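# Move green-PULL-tagged drive carriers into the divider box

## Task

Take each carrier whose drive shows a green PULL tag on its top and place it in the divider box, with the box left standing upright. Every such carrier must sit down on the box floor and touch only the box, other carriers placed there, or the robot. All remaining carriers must stay fully pushed into the cage with their levers latched. A carrier held in place only by the robot at the end does not count. Finish by releasing everything and moving the grippers away.

## Robot and tools

Robot: two arms, left_arm and right_arm, each with seven joints and a parallel gripper. Wherever joints are listed, in rows, targets or results, the order per arm is: waist, wrist pitch, upper arm roll, elbow, forearm roll, shoulder, wrist roll. Follow this order only. Stated ranges in rad: waist -6.283..6.283, shoulder -2.059..2.094, upper arm roll -6.283..6.283, elbow -0.192..3.927, forearm roll -6.283..6.283, wrist pitch -1.693..3.142, wrist roll -6.283..6.283. True ends may differ by up to 0.010 rad either way.

Frame: one shared world frame. Origin on the tabletop midway between the arms, +z up, +x out over the table, left_arm on the +y side. The arm names do not match image sides. Gripper frame: fingers point along its +z and close along its y. end_effector_position is the point between the pads when closed, about 2 cm short of the fingertips. Closing pushes the tips about 10 mm further along +z. Printed hand positions can be off, more so at long reach.

The row format, shared by execute_actions and move, is one flat list of 16 numbers, each in [-1, 1]. The first 8 belong to left_arm: its 7 joint values, then its opening. The next 8 are the same for right_arm. Send all 16 even when one arm is idle; give that arm zero displacement and its current opening. Joint values are offsets, not poses; 1.0 equals 2.036 rad. Opening is absolute: +1 fully open, -1 closed.

execute_actions(actions): a list of actions; each action is a table of up to 15 rows, each row lasting one control step of 1/30 s. A short table repeats its last row to fill 15 steps. In each row the joint offsets are measured from the angles at the start of that action, not from the previous row. For the first action, this means the angles in the last reported state. An action that would push a joint more than 0.010 rad beyond its stated end is refused for both arms. If the first action fails this, or any action is malformed, the entire call is rejected and nothing moves. A joint asked past its real end is stopped there, and the result reports "joint sent to its limit"; lack of that line proves nothing. An empty list just returns state and images.

move(target, speed, blocking): target is one 16-number row. Its offsets are taken from the "Joint positions" in the latest result that showed them. All joints travel together, reaching the goal at the same moment, so the hand follows a curve. Duration is 0.5 to 10 s; anything longer is cut off at 10 s short of the target. speed (rad/s, 0.01 to 2, default 0.5) is the path speed of the joint with the longest way to go. Finger values are applied at the start. Paths ignore obstacles and the other arm. The extra "move:" line reports the ending (done, off_target, moving, held, fault), limits=held or limits=none, and each arm's joint farthest from target. With blocking=false the call returns after 0.5 s while motion continues; use wait(0) to poll, and call wait or stop before sending any new rows or moves.

wait(seconds): 0 to 10; lets time run with the last commands held, returning early if a move ends. stop(): brakes a running move; it needs room, and fingers keep moving. zoom_image(camera, region): enlarges [x0, y0, x1, y1] pixels, at most 504 by 504, from cam_head_left, cam_head_right, cam_high, cam_left_wrist or cam_right_wrist. show_instructions(): shows the reference pages. finished_scene(scene): ends the current scene by its number, irreversibly; the goal must already hold and keep holding.

Results: the state line gives each gripper's position (m), quaternion wxyz and velocities. Joint positions and Joint velocities list each arm's joints (rad, rad/s) plus the pad gap (m; 0.084 fully open). Joint targets shows what the joints are being driven toward, which may change on its own. grip_measured is the measured opening on the command scale. Step readings list joint angles at some steps; HELD marks steps where an arm was held back. "joint command not followed" means the clearance check altered targets.

Motion limits: joint targets move at most 3.14 rad/s, ramping up over 0.16 s; each step's target stays within 0.623 rad of the measured angle, and is scaled back if it would put the gripper over 70 mm away. Large moves may span several actions; finish an incomplete one in the next call. While you think, the robot holds the last command.

Gripping: command an opening well below grip_measured to squeeze; -1 gives about 24 N per pad on parts up to about 6 cm. Resending grip_measured gives light hold; wider parts may slip. Fast closing can press harder.

Avoid: arms colliding or pushing each other; knocking anything off the table; drops, slams and hard presses. Faster moves and targets set deeper past contact hit harder. A contact torque at a joint's load limit (N m: waist 47.5, shoulder 47.5, upper arm roll 28.5, elbow 28.5, forearm roll 28.5, wrist pitch 19, wrist roll 19; held weight included) triggers a fault: the arm backs off, holds 10 s and drops the rest of the call. Holding loads heats motors; MOTOR HOT appears from 65 °C and at 80 °C the arm is braked (OVER-TEMPERATURE FAULT). Held parts may occasionally be tugged and loose objects nudged.

Cameras are all 504x504; calibration is given per camera, and wrist camera poses follow their arm's joints.

Each tool is called after "Emit:" by a JSON object that holds its "fn" and its "kwargs", one argument or row to a line.

Reference images:

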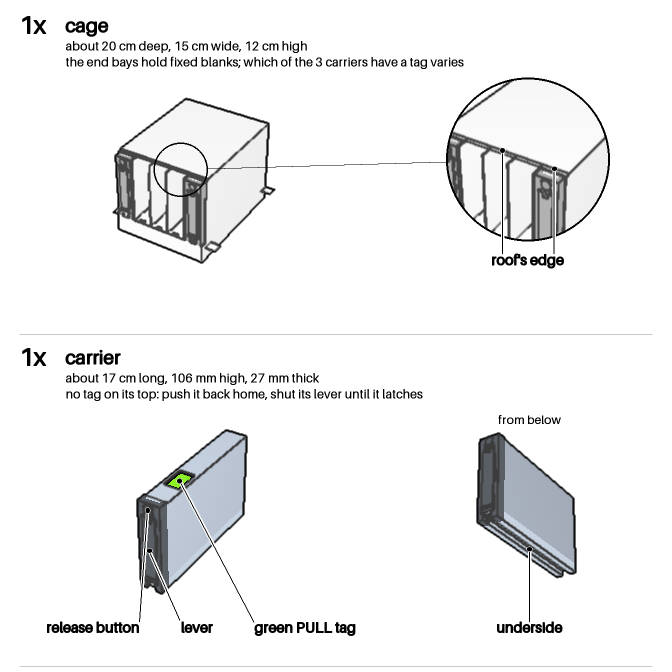

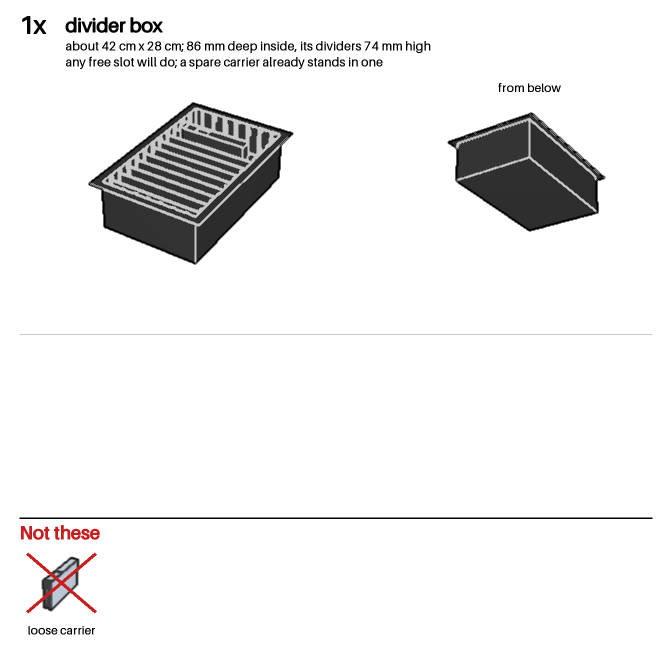

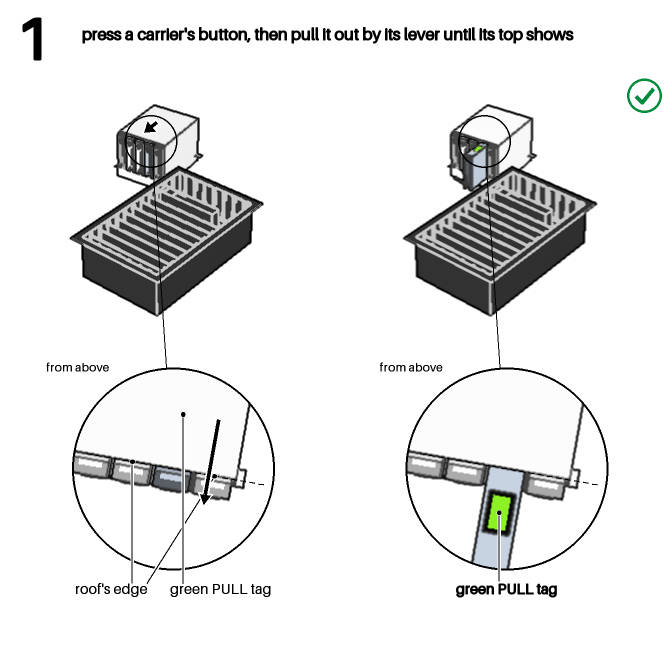

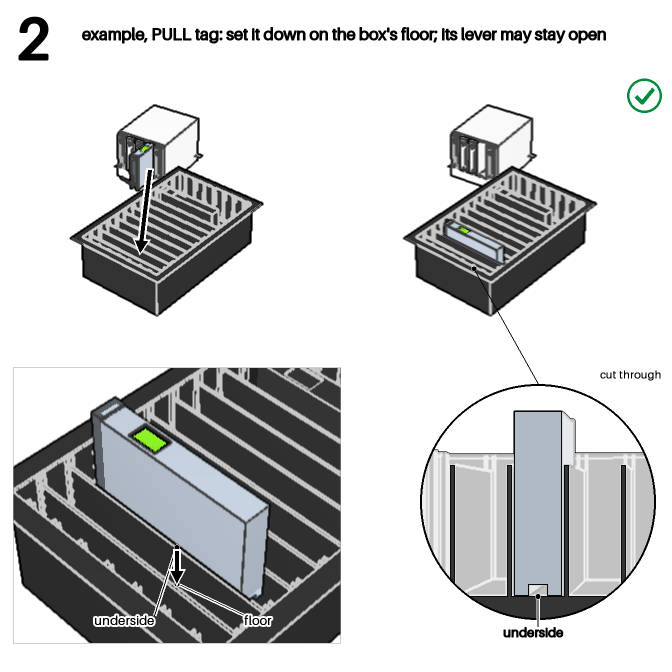

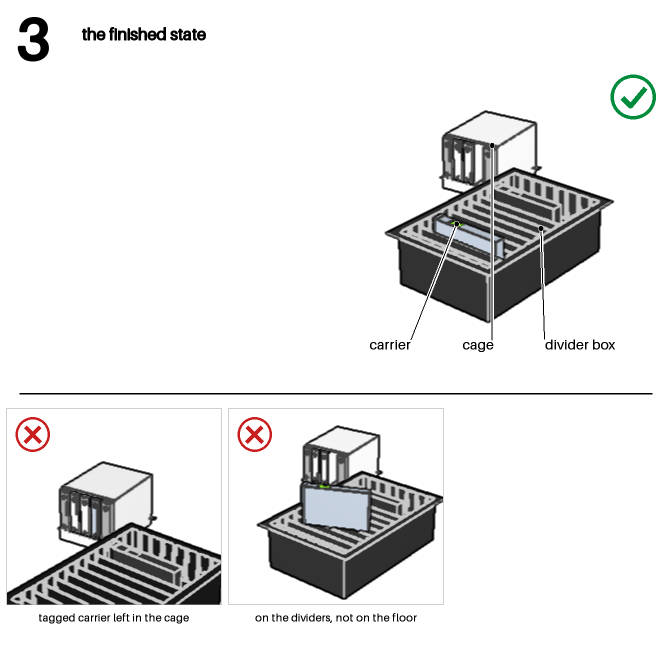

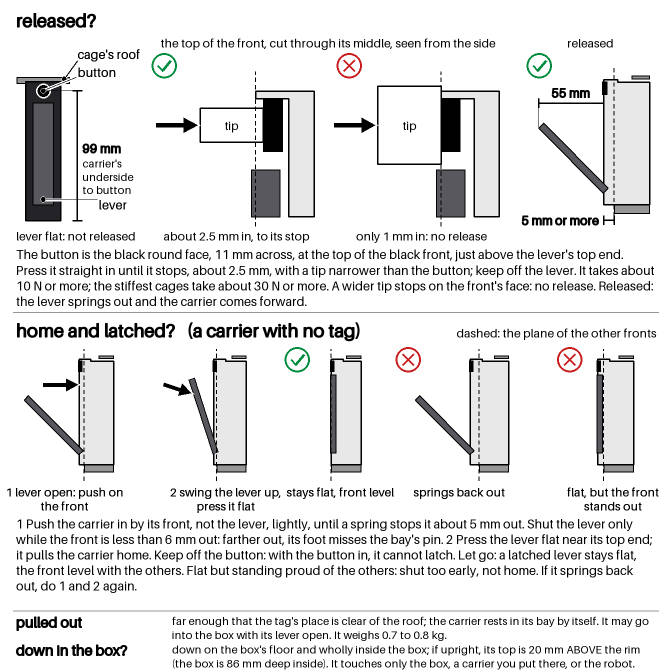

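## Session

I'll start by looking at the current state.

Emit:
{"fn": "execute_actions", "kwargs": {
  "actions": []
}}

Scene clock: 0.00 s.
left_arm: end_effector_position=(+0.1293, -0.2856, +0.3669) grip_measured=+1.00 end_effector_quat_wxyz=(+0.666, +0.677, -0.270, +0.158) end_effector_velocity=(-0.000, -0.000, -0.000) end_effector_angular_velocity=(+0.000, +0.000, -0.001) | right_arm: end_effector_position=(+0.3545, -0.3595, +0.2488) grip_measured=+1.00 end_effector_quat_wxyz=(-0.001, +0.998, -0.065, -0.000) end_effector_velocity=(-0.000, -0.001, -0.000) end_effector_angular_velocity=(-0.000, -0.000, -0.002)
Joint names: [waist, wrist pitch, upper arm roll, elbow, forearm roll, shoulder, wrist roll]
Joint positions: left_arm=[-1.89   0.583  0.441  0.851 -2.429 -0.177  1.664  0.084] | right_arm=[ 0.     1.167  0.002  0.917  0.003 -0.249  0.003  0.084]
Joint velocities: left_arm=[-0.001  0.     0.    -0.    -0.     0.    -0.    -0.   ] | right_arm=[-0.002 -0.001  0.    -0.001 -0.    -0.     0.     0.   ]
Motor temperatures (°C, as the motors report them): left_arm=[32 35 34 33 42 35 34] | right_arm=[31 36 34 40 35 33 33]
Joint targets: left_arm=[-1.890 0.583 0.441 0.851 -2.429 -0.177 1.664] | right_arm=[0.000 1.167 0.002 0.917 0.003 -0.249 0.003]

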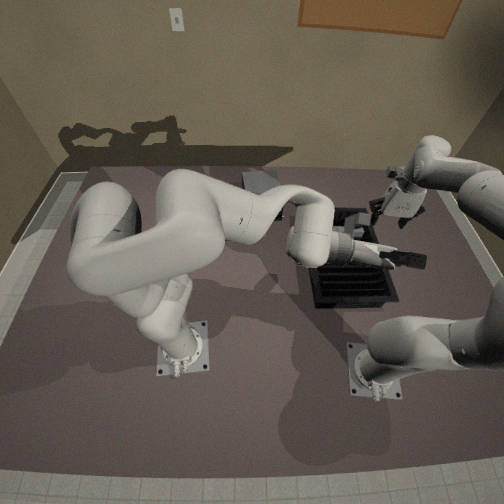

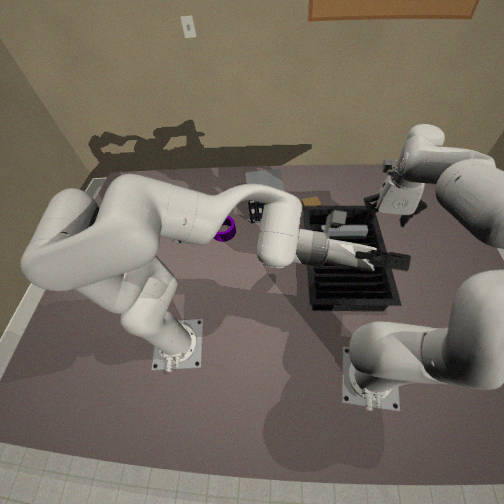

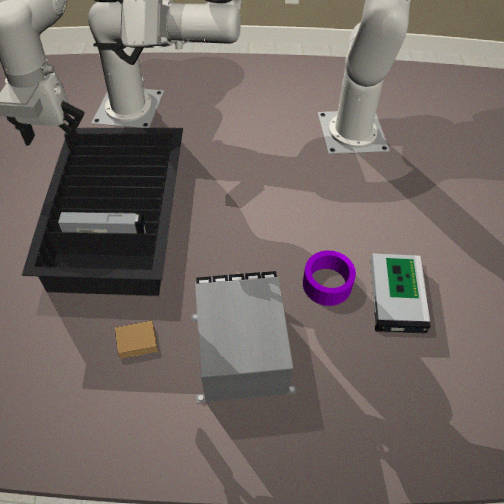

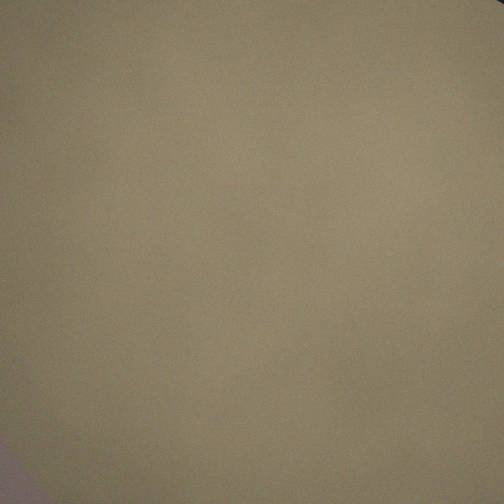

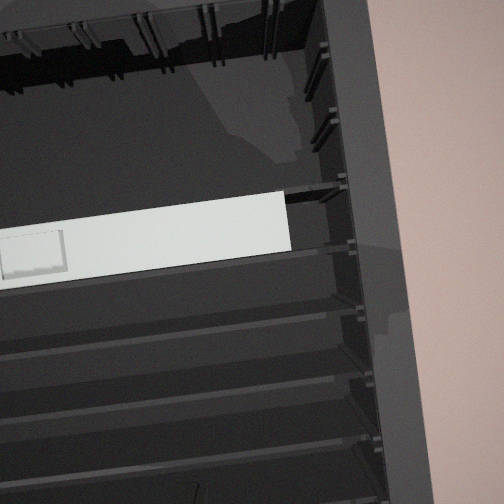

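Emit:
{"fn": "zoom_image", "kwargs": {
  "camera": "cam_high",
  "region": [150, 220, 350, 420]
}}

Emit:
{"fn": "zoom_image", "kwargs": {
  "camera": "cam_head_right",
  "region": [190, 150, 410, 320]
}}

Emit:
{"fn": "zoom_image", "kwargs": {
  "camera": "cam_high",
  "region": [0, 80, 220, 310]
}}

Region (150, 220, 350, 420) of cam_high's 504x504 image, scaled by 2.520, with more detail than that image has.

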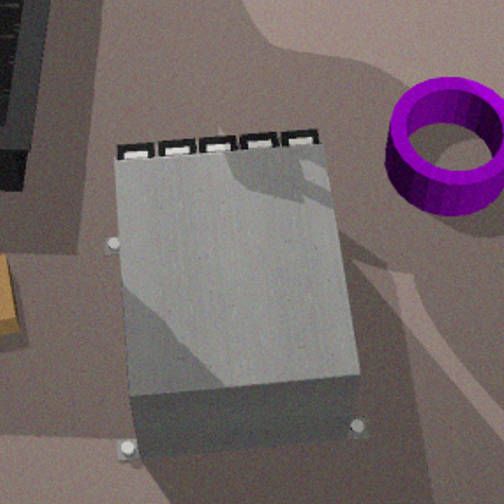

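Region (190, 150, 410, 320) of cam_head_right's 504x504 image, scaled by 2.291, with more detail than that image has; it fills the top 389 rows of this view, and the rest is white.

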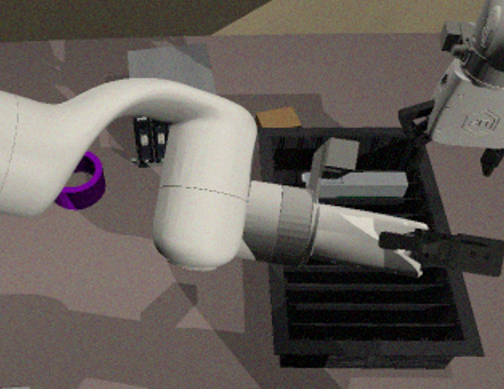

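Region (0, 80, 220, 310) of cam_high's 504x504 image, scaled by 2.191, with more detail than that image has; it fills the left 482 columns of this view, and the rest is white.

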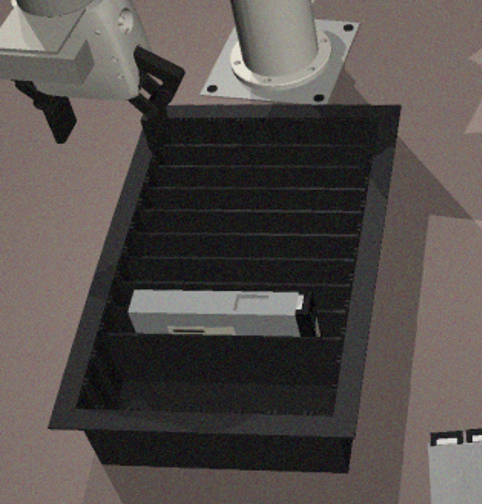

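Emit:
{"fn": "zoom_image", "kwargs": {
  "camera": "cam_head_left",
  "region": [300, 180, 460, 300]
}}

Emit:
{"fn": "zoom_image", "kwargs": {
  "camera": "cam_high",
  "region": [0, 60, 120, 160]
}}

Region (300, 180, 460, 300) of cam_head_left's 504x504 image, scaled by 3.150, with more detail than that image has; it fills the top 378 rows of this view, and the rest is white.

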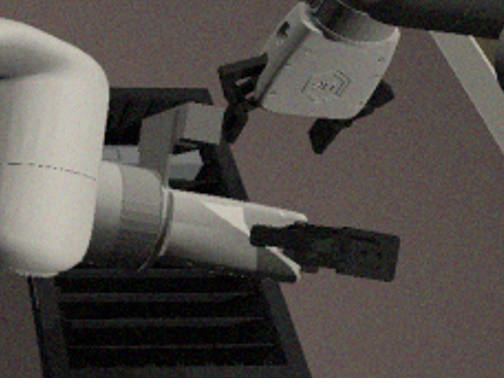

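Region (0, 60, 120, 160) of cam_high's 504x504 image, scaled by 4.200, with more detail than that image has.

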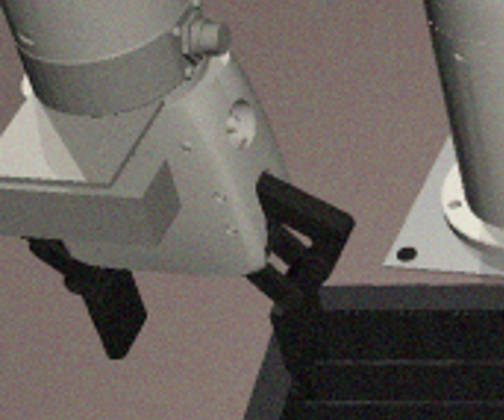

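Emit:
{"fn": "move", "kwargs": {
  "target": [0,0,0,0,0,0,0,1, -0.2456,0,0,0,0,0,0,1],
  "speed": 0.8
}}

Scene clock: 61.37 s.
left_arm: end_effector_position=(+0.1293, -0.2856, +0.3669) grip_measured=+1.00 end_effector_quat_wxyz=(+0.666, +0.677, -0.270, +0.158) end_effector_velocity=(+0.001, +0.000, +0.000) end_effector_angular_velocity=(-0.000, +0.001, +0.002) | right_arm: end_effector_position=(+0.2821, -0.5433, +0.2488) grip_measured=+1.00 end_effector_quat_wxyz=(-0.001, +0.951, -0.310, +0.000) end_effector_velocity=(-0.002, -0.002, -0.000) end_effector_angular_velocity=(+0.001, +0.002, -0.006)
Joint names: [waist, wrist pitch, upper arm roll, elbow, forearm roll, shoulder, wrist roll]
Joint positions: left_arm=[-1.89   0.583  0.441  0.851 -2.429 -0.177  1.664  0.084] | right_arm=[-0.499  1.167  0.003  0.917  0.003 -0.249  0.003  0.084]
Joint velocities: left_arm=[ 0.001 -0.     0.001  0.     0.    -0.    -0.001  0.   ] | right_arm=[-0.004  0.002 -0.002 -0.    -0.001  0.     0.    -0.   ]
Motor temperatures (°C, as the motors report them): left_arm=[32 35 34 44 42 36 34] | right_arm=[31 36 34 50 35 34 33]
Joint targets: left_arm=[-1.890 0.583 0.441 0.851 -2.429 -0.177 1.664] | right_arm=[-0.500 1.167 0.002 0.917 0.003 -0.249 0.003]
move: done; limits=none; left_arm: farthest joint: the waist, 0.000 radians from its target (0.000 radians at the start); right_arm: farthest joint: the waist, 0.001 radians from its target (0.500 radians at the start)
camera_calibration (this result's frames):
cam_left_wrist: T_world_to_cam=[[-0.568192, 0.0414921, 0.82185, -0.182036], [-0.808133, 0.160194, -0.566797, 0.425355], [-0.155173, -0.986213, -0.0574897, -0.109416], [0, 0, 0, 1]] pos_world=[0.223334, -0.168494, 0.384406]
cam_right_wrist: T_world_to_cam=[[-0.587755, -0.809037, -0.00179396, -0.241019], [-0.808975, 0.587736, -0.0111979, 0.625288], [0.0101139, -0.00513036, -0.999936, 0.371728], [0, 0, 0, 1]] pos_world=[0.360422, -0.56059, 0.378274]

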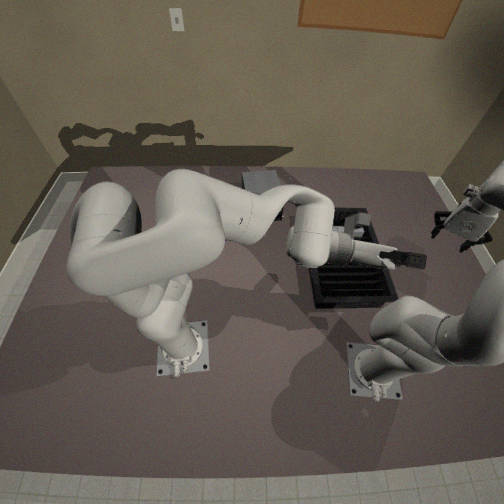

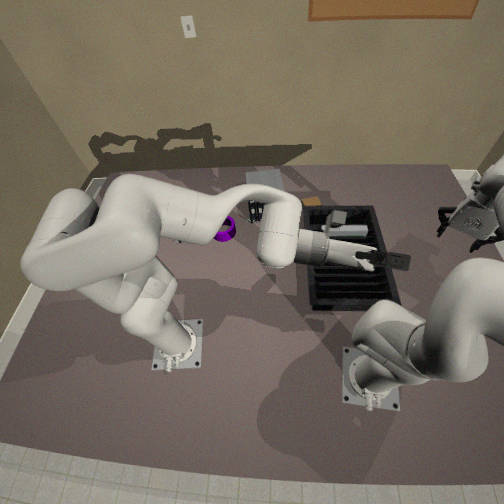

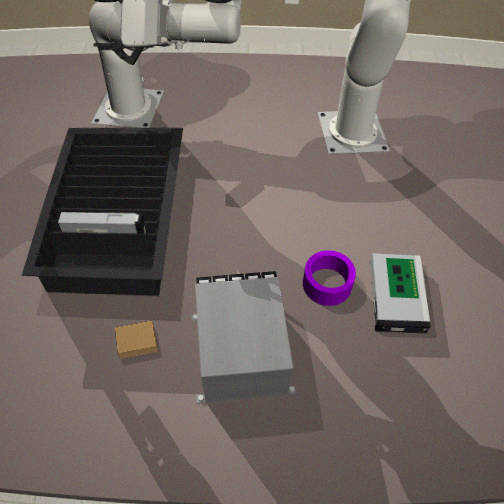

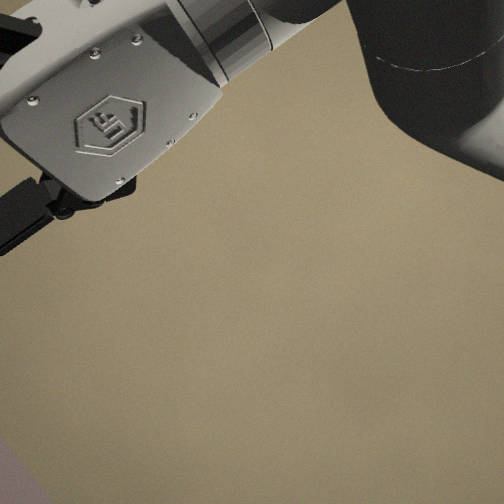

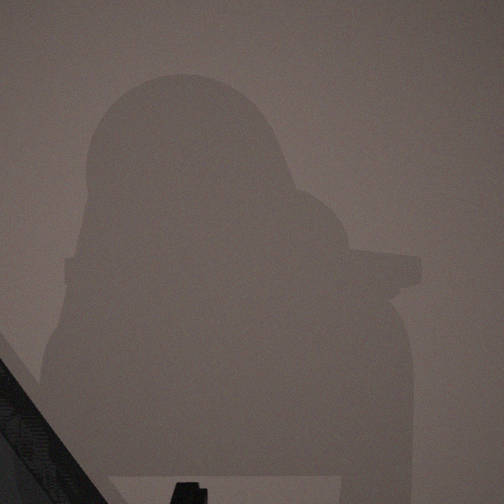

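Emit:
{"fn": "move", "kwargs": {
  "target": [0.55,0,0,0,0,0,0,1, 0,0,0,0,0,0,0,1],
  "speed": 0.8
}}

Scene clock: 143.03 s.
left_arm: end_effector_position=(+0.5948, +0.1196, +0.3669) grip_measured=+1.00 end_effector_quat_wxyz=(+0.481, +0.717, +0.130, +0.488) end_effector_velocity=(+0.001, +0.002, +0.000) end_effector_angular_velocity=(-0.000, -0.000, +0.003) | right_arm: end_effector_position=(+0.2821, -0.5433, +0.2488) grip_measured=+1.00 end_effector_quat_wxyz=(-0.001, +0.951, -0.310, +0.000) end_effector_velocity=(-0.000, +0.001, -0.000) end_effector_angular_velocity=(+0.000, +0.002, +0.002)
Joint names: [waist, wrist pitch, upper arm roll, elbow, forearm roll, shoulder, wrist roll]
Joint positions: left_arm=[-0.771  0.583  0.441  0.851 -2.429 -0.177  1.664  0.084] | right_arm=[-0.499  1.167  0.003  0.917  0.003 -0.249  0.003  0.084]
Joint velocities: left_arm=[ 0.004  0.001  0.    -0.     0.    -0.    -0.     0.   ] | right_arm=[ 0.001  0.001 -0.    -0.    -0.001 -0.    -0.001  0.   ]
Motor temperatures (°C, as the motors report them): left_arm=[32 36 34 45 42 36 34] | right_arm=[31 37 34 51 35 35 33]
Joint targets: left_arm=[-0.771 0.583 0.441 0.851 -2.429 -0.177 1.664] | right_arm=[-0.499 1.167 0.003 0.917 0.003 -0.249 0.003]
move: done; limits=none; left_arm: farthest joint: the waist, 0.001 radians from its target (1.120 radians at the start); right_arm: farthest joint: the waist, 0.000 radians from its target (0.001 radians at the start)
camera_calibration (this result's frames):
cam_left_wrist: T_world_to_cam=[[-0.285501, -0.493043, 0.821826, -0.0385435], [-0.49705, -0.656996, -0.566831, 0.649352], [0.819408, -0.57032, -0.0574944, -0.266924], [0, 0, 0, 1]] pos_world=[0.530476, 0.255386, 0.384402]
cam_right_wrist: T_world_to_cam=[[-0.587756, -0.809037, -0.00179393, -0.241019], [-0.808975, 0.587736, -0.0111978, 0.625288], [0.0101138, -0.00513032, -0.999936, 0.371728], [0, 0, 0, 1]] pos_world=[0.360422, -0.56059, 0.378273]

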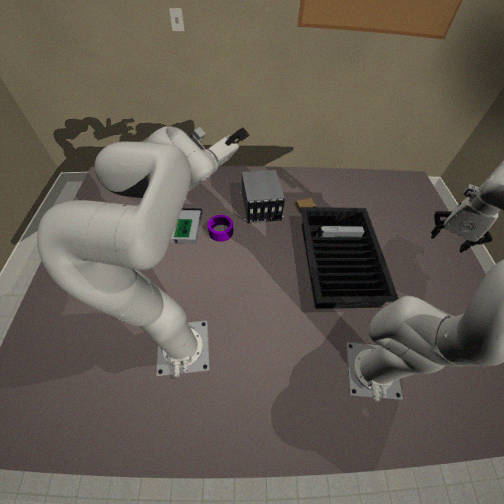

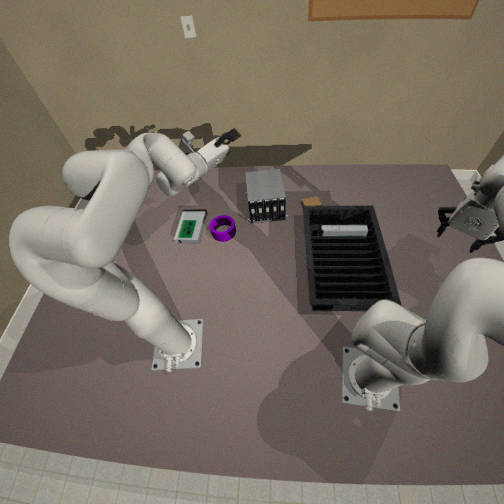

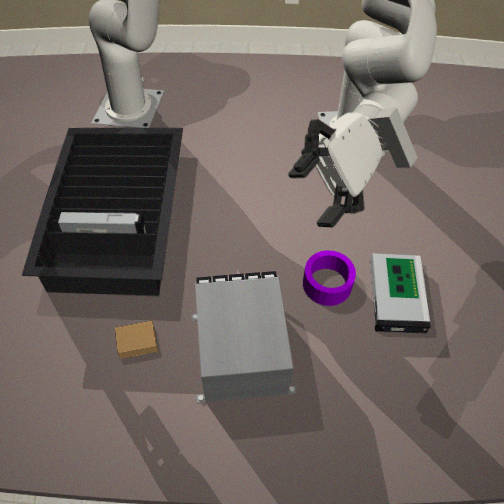

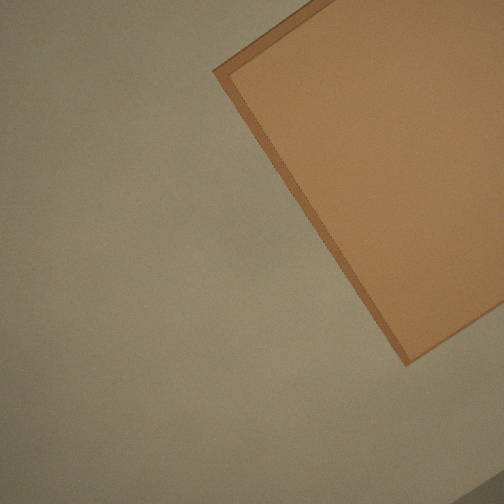

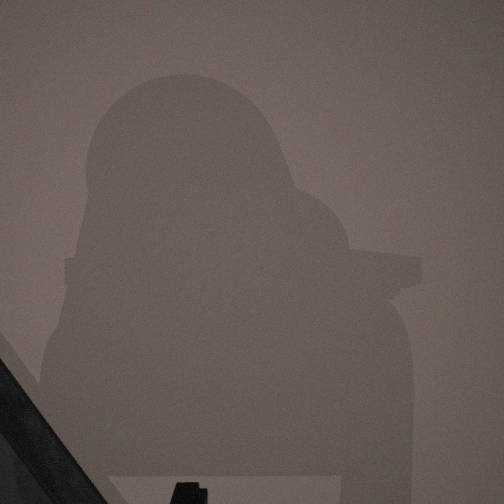

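Emit:
{"fn": "zoom_image", "kwargs": {
  "camera": "cam_head_right",
  "region": [230, 160, 330, 240]
}}

Emit:
{"fn": "zoom_image", "kwargs": {
  "camera": "cam_high",
  "region": [280, 110, 400, 240]
}}

Region (230, 160, 330, 240) of cam_head_right's 504x504 image, scaled by 5.040, with more detail than that image has; it fills the top 403 rows of this view, and the rest is white.

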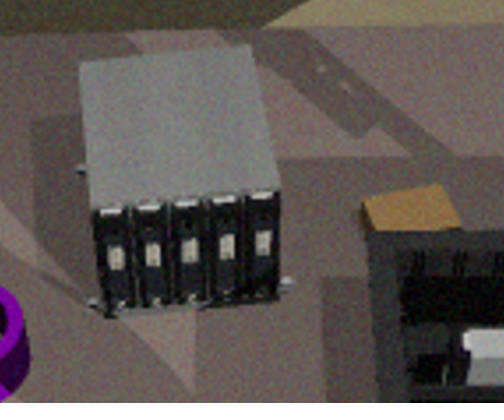

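Region (280, 110, 400, 240) of cam_high's 504x504 image, scaled by 3.877, with more detail than that image has; it fills the left 465 columns of this view, and the rest is white.

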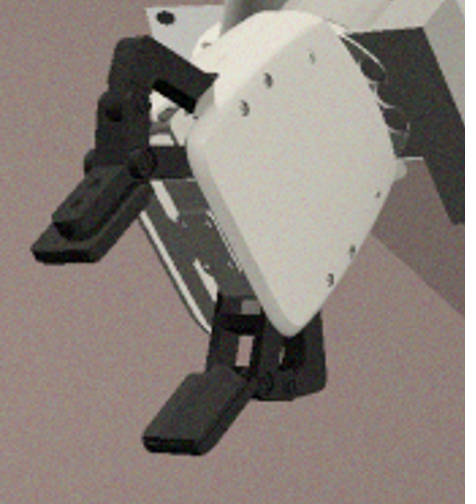

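Emit:
{"fn": "move", "kwargs": {
  "target": [0.0112,0.1763,-0.2166,-0.3055,-0.35,-0.1093,-0.0457,1, 0,0,0,0,0,0,0,1],
  "speed": 0.8
}}

Scene clock: 215.37 s.
left_arm: end_effector_position=(+0.4008, +0.0216, +0.2504) grip_measured=+1.00 end_effector_quat_wxyz=(+0.631, +0.631, +0.318, +0.319) end_effector_velocity=(-0.001, +0.000, -0.001) end_effector_angular_velocity=(-0.001, +0.003, -0.000) | right_arm: end_effector_position=(+0.2821, -0.5433, +0.2488) grip_measured=+1.00 end_effector_quat_wxyz=(-0.001, +0.951, -0.310, +0.000) end_effector_velocity=(+0.001, +0.000, +0.000) end_effector_angular_velocity=(-0.001, -0.001, +0.002)
Joint names: [waist, wrist pitch, upper arm roll, elbow, forearm roll, shoulder, wrist roll]
Joint positions: left_arm=[-0.748  0.942 -0.     0.23  -3.141 -0.4    1.571  0.084] | right_arm=[-0.499  1.167  0.003  0.917  0.003 -0.249  0.003  0.084]
Joint velocities: left_arm=[-0.     0.001 -0.002 -0.003 -0.002 -0.001 -0.002  0.   ] | right_arm=[ 0.001 -0.001  0.     0.    -0.    -0.    -0.     0.   ]
Motor temperatures (°C, as the motors report them): left_arm=[32 36 34 46 42 36 34] | right_arm=[31 37 34 52 35 35 33]
Joint targets: left_arm=[-0.748 0.942 -0.000 0.230 -3.142 -0.400 1.571] | right_arm=[-0.499 1.167 0.003 0.917 0.003 -0.249 0.003]
move: done; limits=none; left_arm: farthest joint: the elbow, 0.001 radians from its target (0.622 radians at the start); right_arm: farthest joint: the waist, 0.000 radians from its target (0.000 radians at the start)
camera_calibration (this result's frames):
cam_left_wrist: T_world_to_cam=[[-0.00294828, 0.0125214, 0.999917, -0.215208], [-0.597849, -0.801566, 0.00827477, 0.321965], [0.801603, -0.597775, 0.00984913, -0.179697], [0, 0, 0, 1]] pos_world=[0.335897, 0.153352, 0.214296]
cam_right_wrist: T_world_to_cam=[[-0.587756, -0.809036, -0.00179391, -0.241019], [-0.808975, 0.587736, -0.011198, 0.625288], [0.0101139, -0.00513043, -0.999936, 0.371728], [0, 0, 0, 1]] pos_world=[0.360422, -0.56059, 0.378274]

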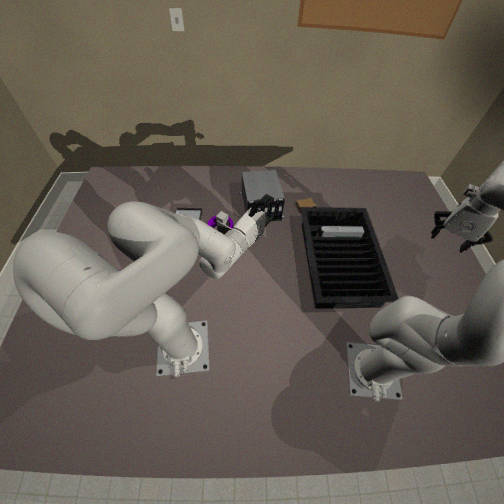

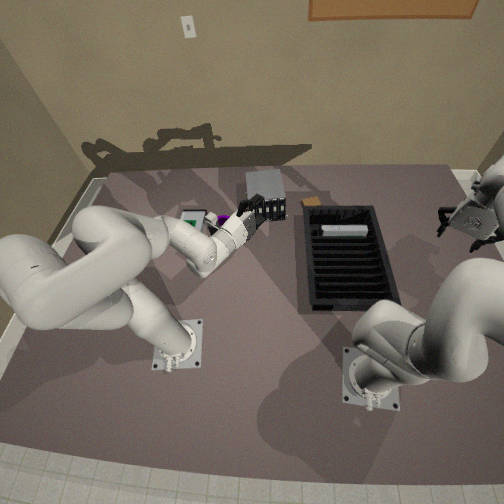

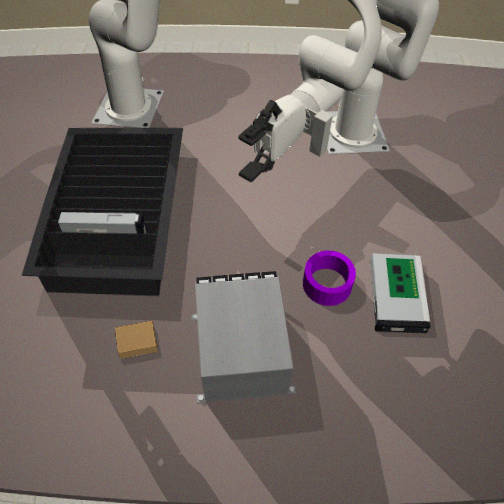

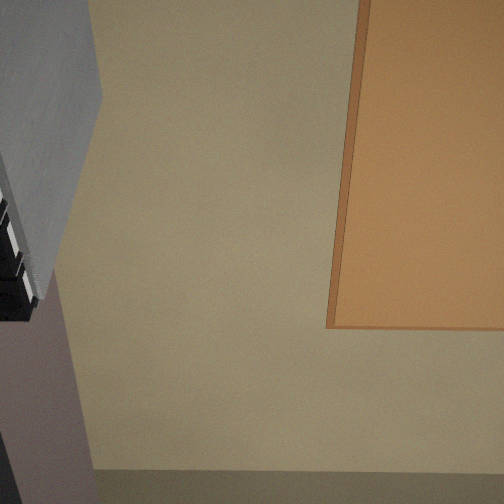

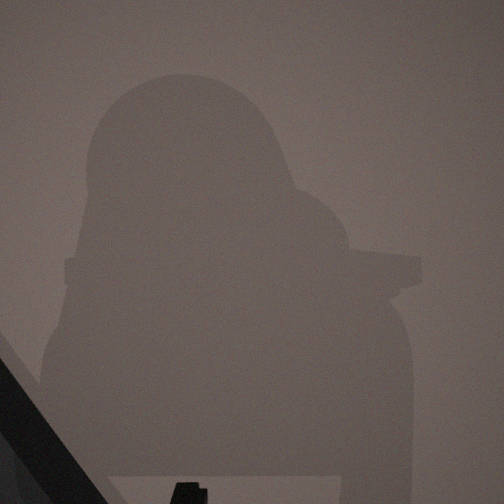

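Emit:
{"fn": "move", "kwargs": {
  "target": [0,0.2777,0,0.1069,0,0.3852,0,1, 0,0,0,0,0,0,0,1],
  "speed": 0.6
}}

Scene clock: 222.50 s.
left_arm: end_effector_position=(+0.4481, -0.0134, +0.1061) grip_measured=+1.00 end_effector_quat_wxyz=(+0.631, +0.631, +0.319, +0.319) end_effector_velocity=(-0.000, -0.000, -0.001) end_effector_angular_velocity=(-0.001, +0.000, -0.000) | right_arm: end_effector_position=(+0.2821, -0.5433, +0.2488) grip_measured=+1.00 end_effector_quat_wxyz=(-0.001, +0.951, -0.310, +0.000) end_effector_velocity=(-0.000, +0.001, -0.000) end_effector_angular_velocity=(+0.001, +0.002, +0.001)
Joint names: [waist, wrist pitch, upper arm roll, elbow, forearm roll, shoulder, wrist roll]
Joint positions: left_arm=[-0.748  1.507 -0.     0.448 -3.141  0.384  1.571  0.084] | right_arm=[-0.499  1.167  0.003  0.917  0.003 -0.249  0.003  0.084]
Joint velocities: left_arm=[-0.     0.003 -0.     0.001  0.     0.004 -0.001  0.   ] | right_arm=[ 0.001  0.002 -0.    -0.    -0.     0.    -0.    -0.   ]
Motor temperatures (°C, as the motors report them): left_arm=[32 36 34 45 42 36 34] | right_arm=[31 37 34 52 35 35 33]
Joint targets: left_arm=[-0.748 1.507 -0.000 0.448 -3.141 0.384 1.571] | right_arm=[-0.499 1.167 0.003 0.917 0.003 -0.249 0.003]
move: done; limits=none; left_arm: farthest joint: the wrist pitch, 0.001 radians from its target (0.566 radians at the start); right_arm: farthest joint: the waist, 0.000 radians from its target (0.000 radians at the start)
camera_calibration (this result's frames):
cam_left_wrist: T_world_to_cam=[[-0.00213792, 0.0121962, 0.999923, -0.0707891], [-0.597893, -0.801531, 0.00849801, 0.323445], [0.801573, -0.597829, 0.00900562, -0.237002], [0, 0, 0, 1]] pos_world=[0.383209, 0.118428, 0.0701694]
cam_right_wrist: T_world_to_cam=[[-0.587756, -0.809037, -0.00179384, -0.241019], [-0.808975, 0.587736, -0.0111979, 0.625288], [0.0101138, -0.00513045, -0.999936, 0.371728], [0, 0, 0, 1]] pos_world=[0.360422, -0.56059, 0.378274]

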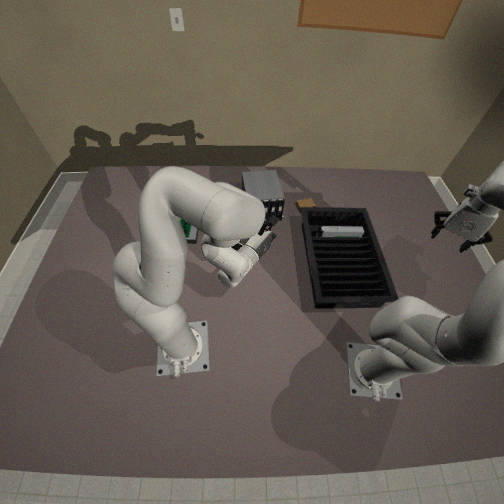

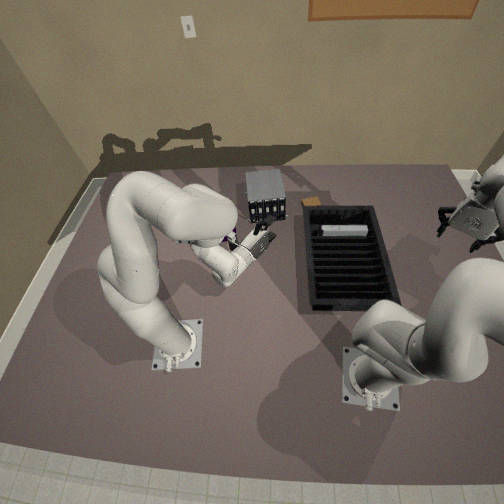

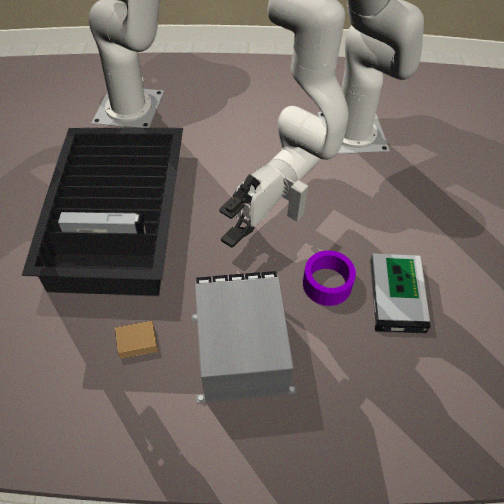

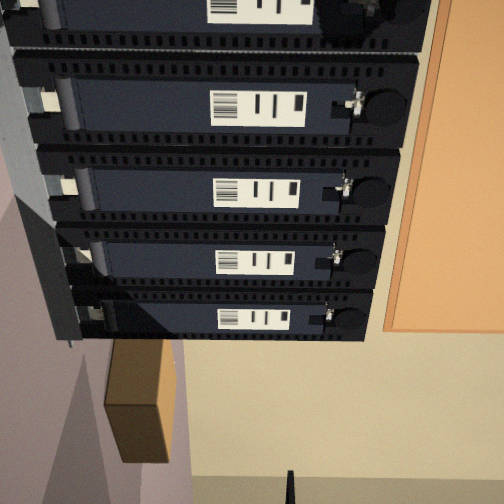

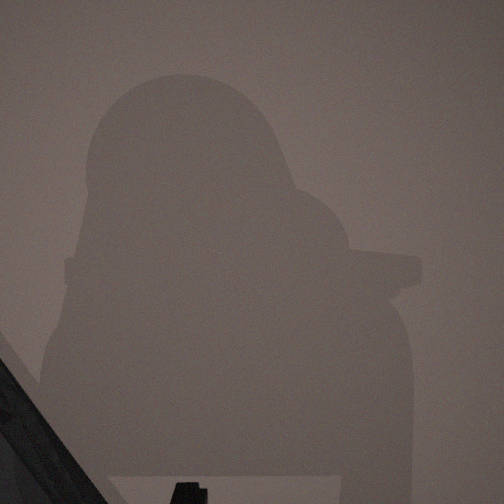

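Emit:
{"fn": "zoom_image", "kwargs": {
  "camera": "cam_left_wrist",
  "region": [290, 50, 440, 230]
}}

Emit:
{"fn": "zoom_image", "kwargs": {
  "camera": "cam_left_wrist",
  "region": [0, 50, 150, 350]
}}

Region (290, 50, 440, 230) of cam_left_wrist's 504x504 image, scaled by 2.800, with more detail than that image has.

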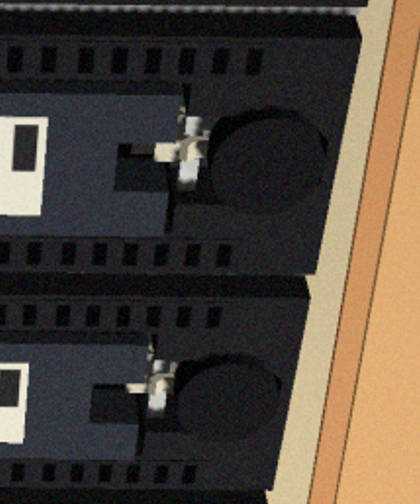

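Region (0, 50, 150, 350) of cam_left_wrist's 504x504 image, scaled by 1.680, with more detail than that image has.

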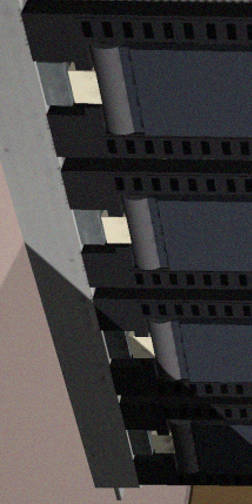

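Emit:
{"fn": "zoom_image", "kwargs": {
  "camera": "cam_left_wrist",
  "region": [290, 210, 410, 350]
}}

Emit:
{"fn": "zoom_image", "kwargs": {
  "camera": "cam_left_wrist",
  "region": [330, 60, 430, 150]
}}

Region (290, 210, 410, 350) of cam_left_wrist's 504x504 image, scaled by 3.600, with more detail than that image has; it fills the left 432 columns of this view, and the rest is white.

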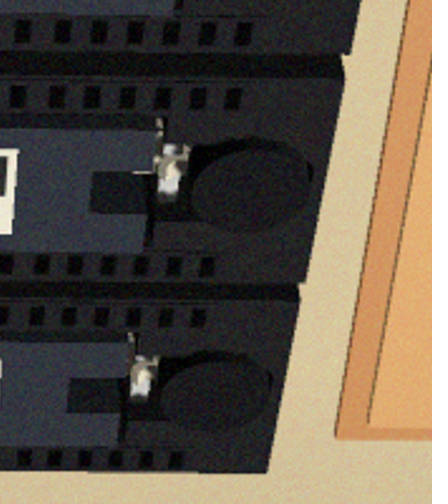

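Region (330, 60, 430, 150) of cam_left_wrist's 504x504 image, scaled by 5.040, with more detail than that image has; it fills the top 454 rows of this view, and the rest is white.

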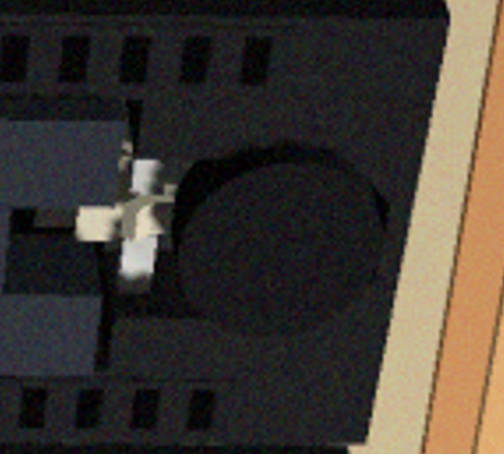

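Emit:
{"fn": "zoom_image", "kwargs": {
  "camera": "cam_high",
  "region": [200, 160, 320, 300]
}}

Emit:
{"fn": "zoom_image", "kwargs": {
  "camera": "cam_head_right",
  "region": [200, 180, 310, 290]
}}

Region (200, 160, 320, 300) of cam_high's 504x504 image, scaled by 3.600, with more detail than that image has; it fills the left 432 columns of this view, and the rest is white.

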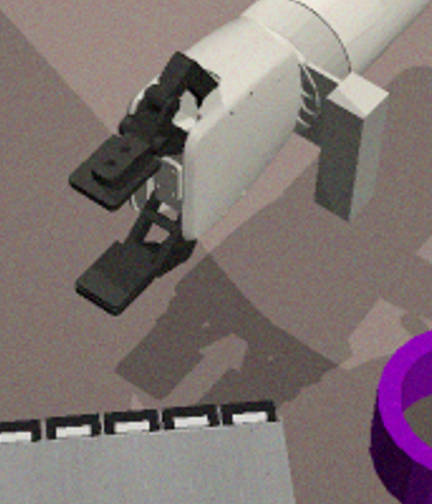

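Region (200, 180, 310, 290) of cam_head_right's 504x504 image, scaled by 4.582, with more detail than that image has.

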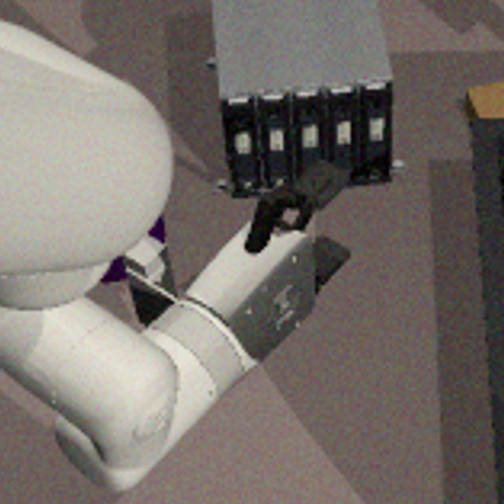

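Emit:
{"fn": "move", "kwargs": {
  "target": [0.0725,-0.1156,0,0.0611,0,-0.0544,0,1, 0.5437,0,0,0,0,0,0,-1],
  "speed": 0.8
}}

Scene clock: 344.63 s.
left_arm: end_effector_position=(+0.5295, +0.0281, +0.1544) grip_measured=+1.00 end_effector_quat_wxyz=(+0.606, +0.606, +0.364, +0.364) end_effector_velocity=(+0.000, -0.000, +0.001) end_effector_angular_velocity=(-0.001, -0.002, -0.000) | right_arm: end_effector_position=(+0.3122, -0.1243, +0.2488) grip_measured=-1.00 end_effector_quat_wxyz=(-0.001, +0.972, +0.236, -0.000) end_effector_velocity=(-0.001, +0.002, +0.000) end_effector_angular_velocity=(+0.000, -0.000, +0.004)
Joint names: [waist, wrist pitch, upper arm roll, elbow, forearm roll, shoulder, wrist roll]
Joint positions: left_arm=[-0.601  1.271 -0.     0.572 -3.141  0.273  1.571  0.084] | right_arm=[ 0.607  1.167  0.002  0.917  0.003 -0.249  0.003  0.   ]
Joint velocities: left_arm=[-0.     0.001 -0.     0.001 -0.    -0.001  0.     0.   ] | right_arm=[ 0.004 -0.     0.002  0.001  0.001  0.     0.001  0.   ]
Motor temperatures (°C, as the motors report them): left_arm=[32 36 34 37 42 37 34] | right_arm=[31 37 34 53 35 35 33]
Joint targets: left_arm=[-0.601 1.271 -0.000 0.572 -3.141 0.273 1.571] | right_arm=[0.608 1.167 0.003 0.917 0.003 -0.249 0.003]
move: done; limits=none; left_arm: farthest joint: the elbow, 0.001 radians from its target (0.125 radians at the start); right_arm: farthest joint: the waist, 0.001 radians from its target (1.107 radians at the start)
camera_calibration (this result's frames):
cam_left_wrist: T_world_to_cam=[[-0.00366402, 0.0115521, 0.999927, -0.118517], [-0.473612, -0.880693, 0.00843917, 0.341395], [0.880726, -0.473547, 0.0086981, -0.323187], [0, 0, 0, 1]] pos_world=[0.445893, 0.148989, 0.118438]
cam_right_wrist: T_world_to_cam=[[0.459723, -0.888061, -0.00184009, -0.22112], [-0.888016, -0.459676, -0.0112013, 0.297882], [0.00910157, 0.00678351, -0.999936, 0.375372], [0, 0, 0, 1]] pos_world=[0.362761, -0.0619856, 0.378278]

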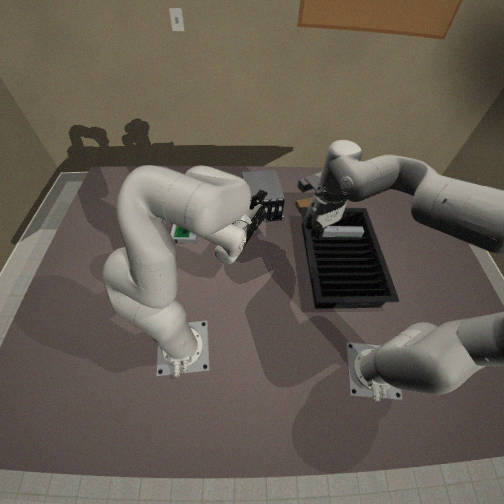

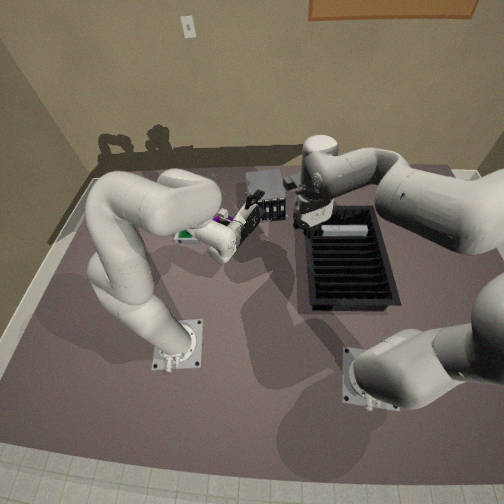

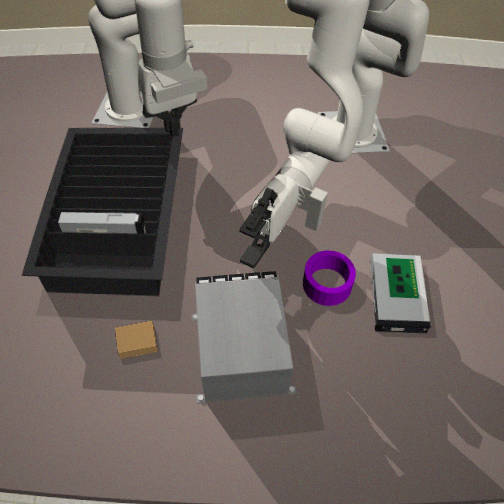

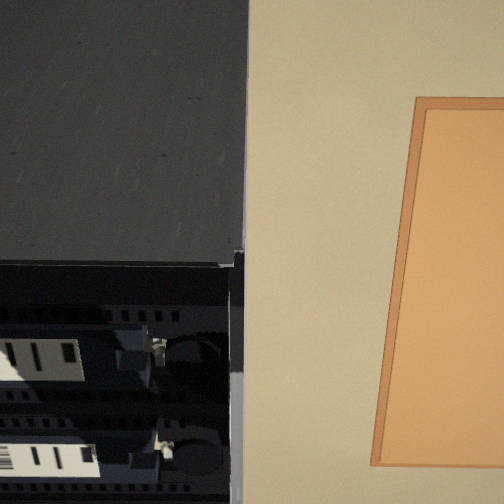

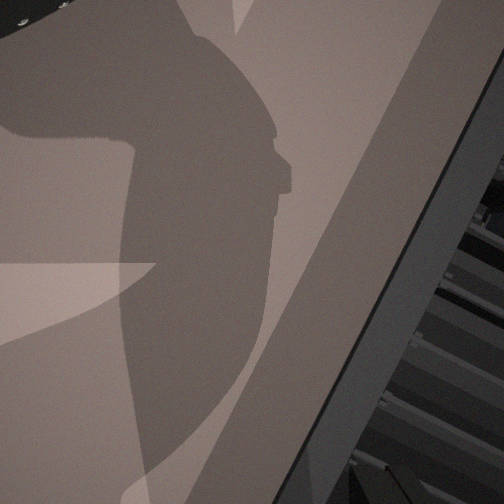

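Emit:
{"fn": "zoom_image", "kwargs": {
  "camera": "cam_left_wrist",
  "region": [130, 320, 270, 504]
}}

Region (130, 320, 270, 504) of cam_left_wrist's 504x504 image, scaled by 2.739, with more detail than that image has; it fills the left 383 columns of this view, and the rest is white.

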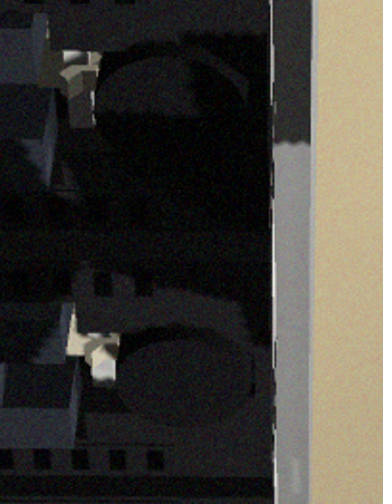

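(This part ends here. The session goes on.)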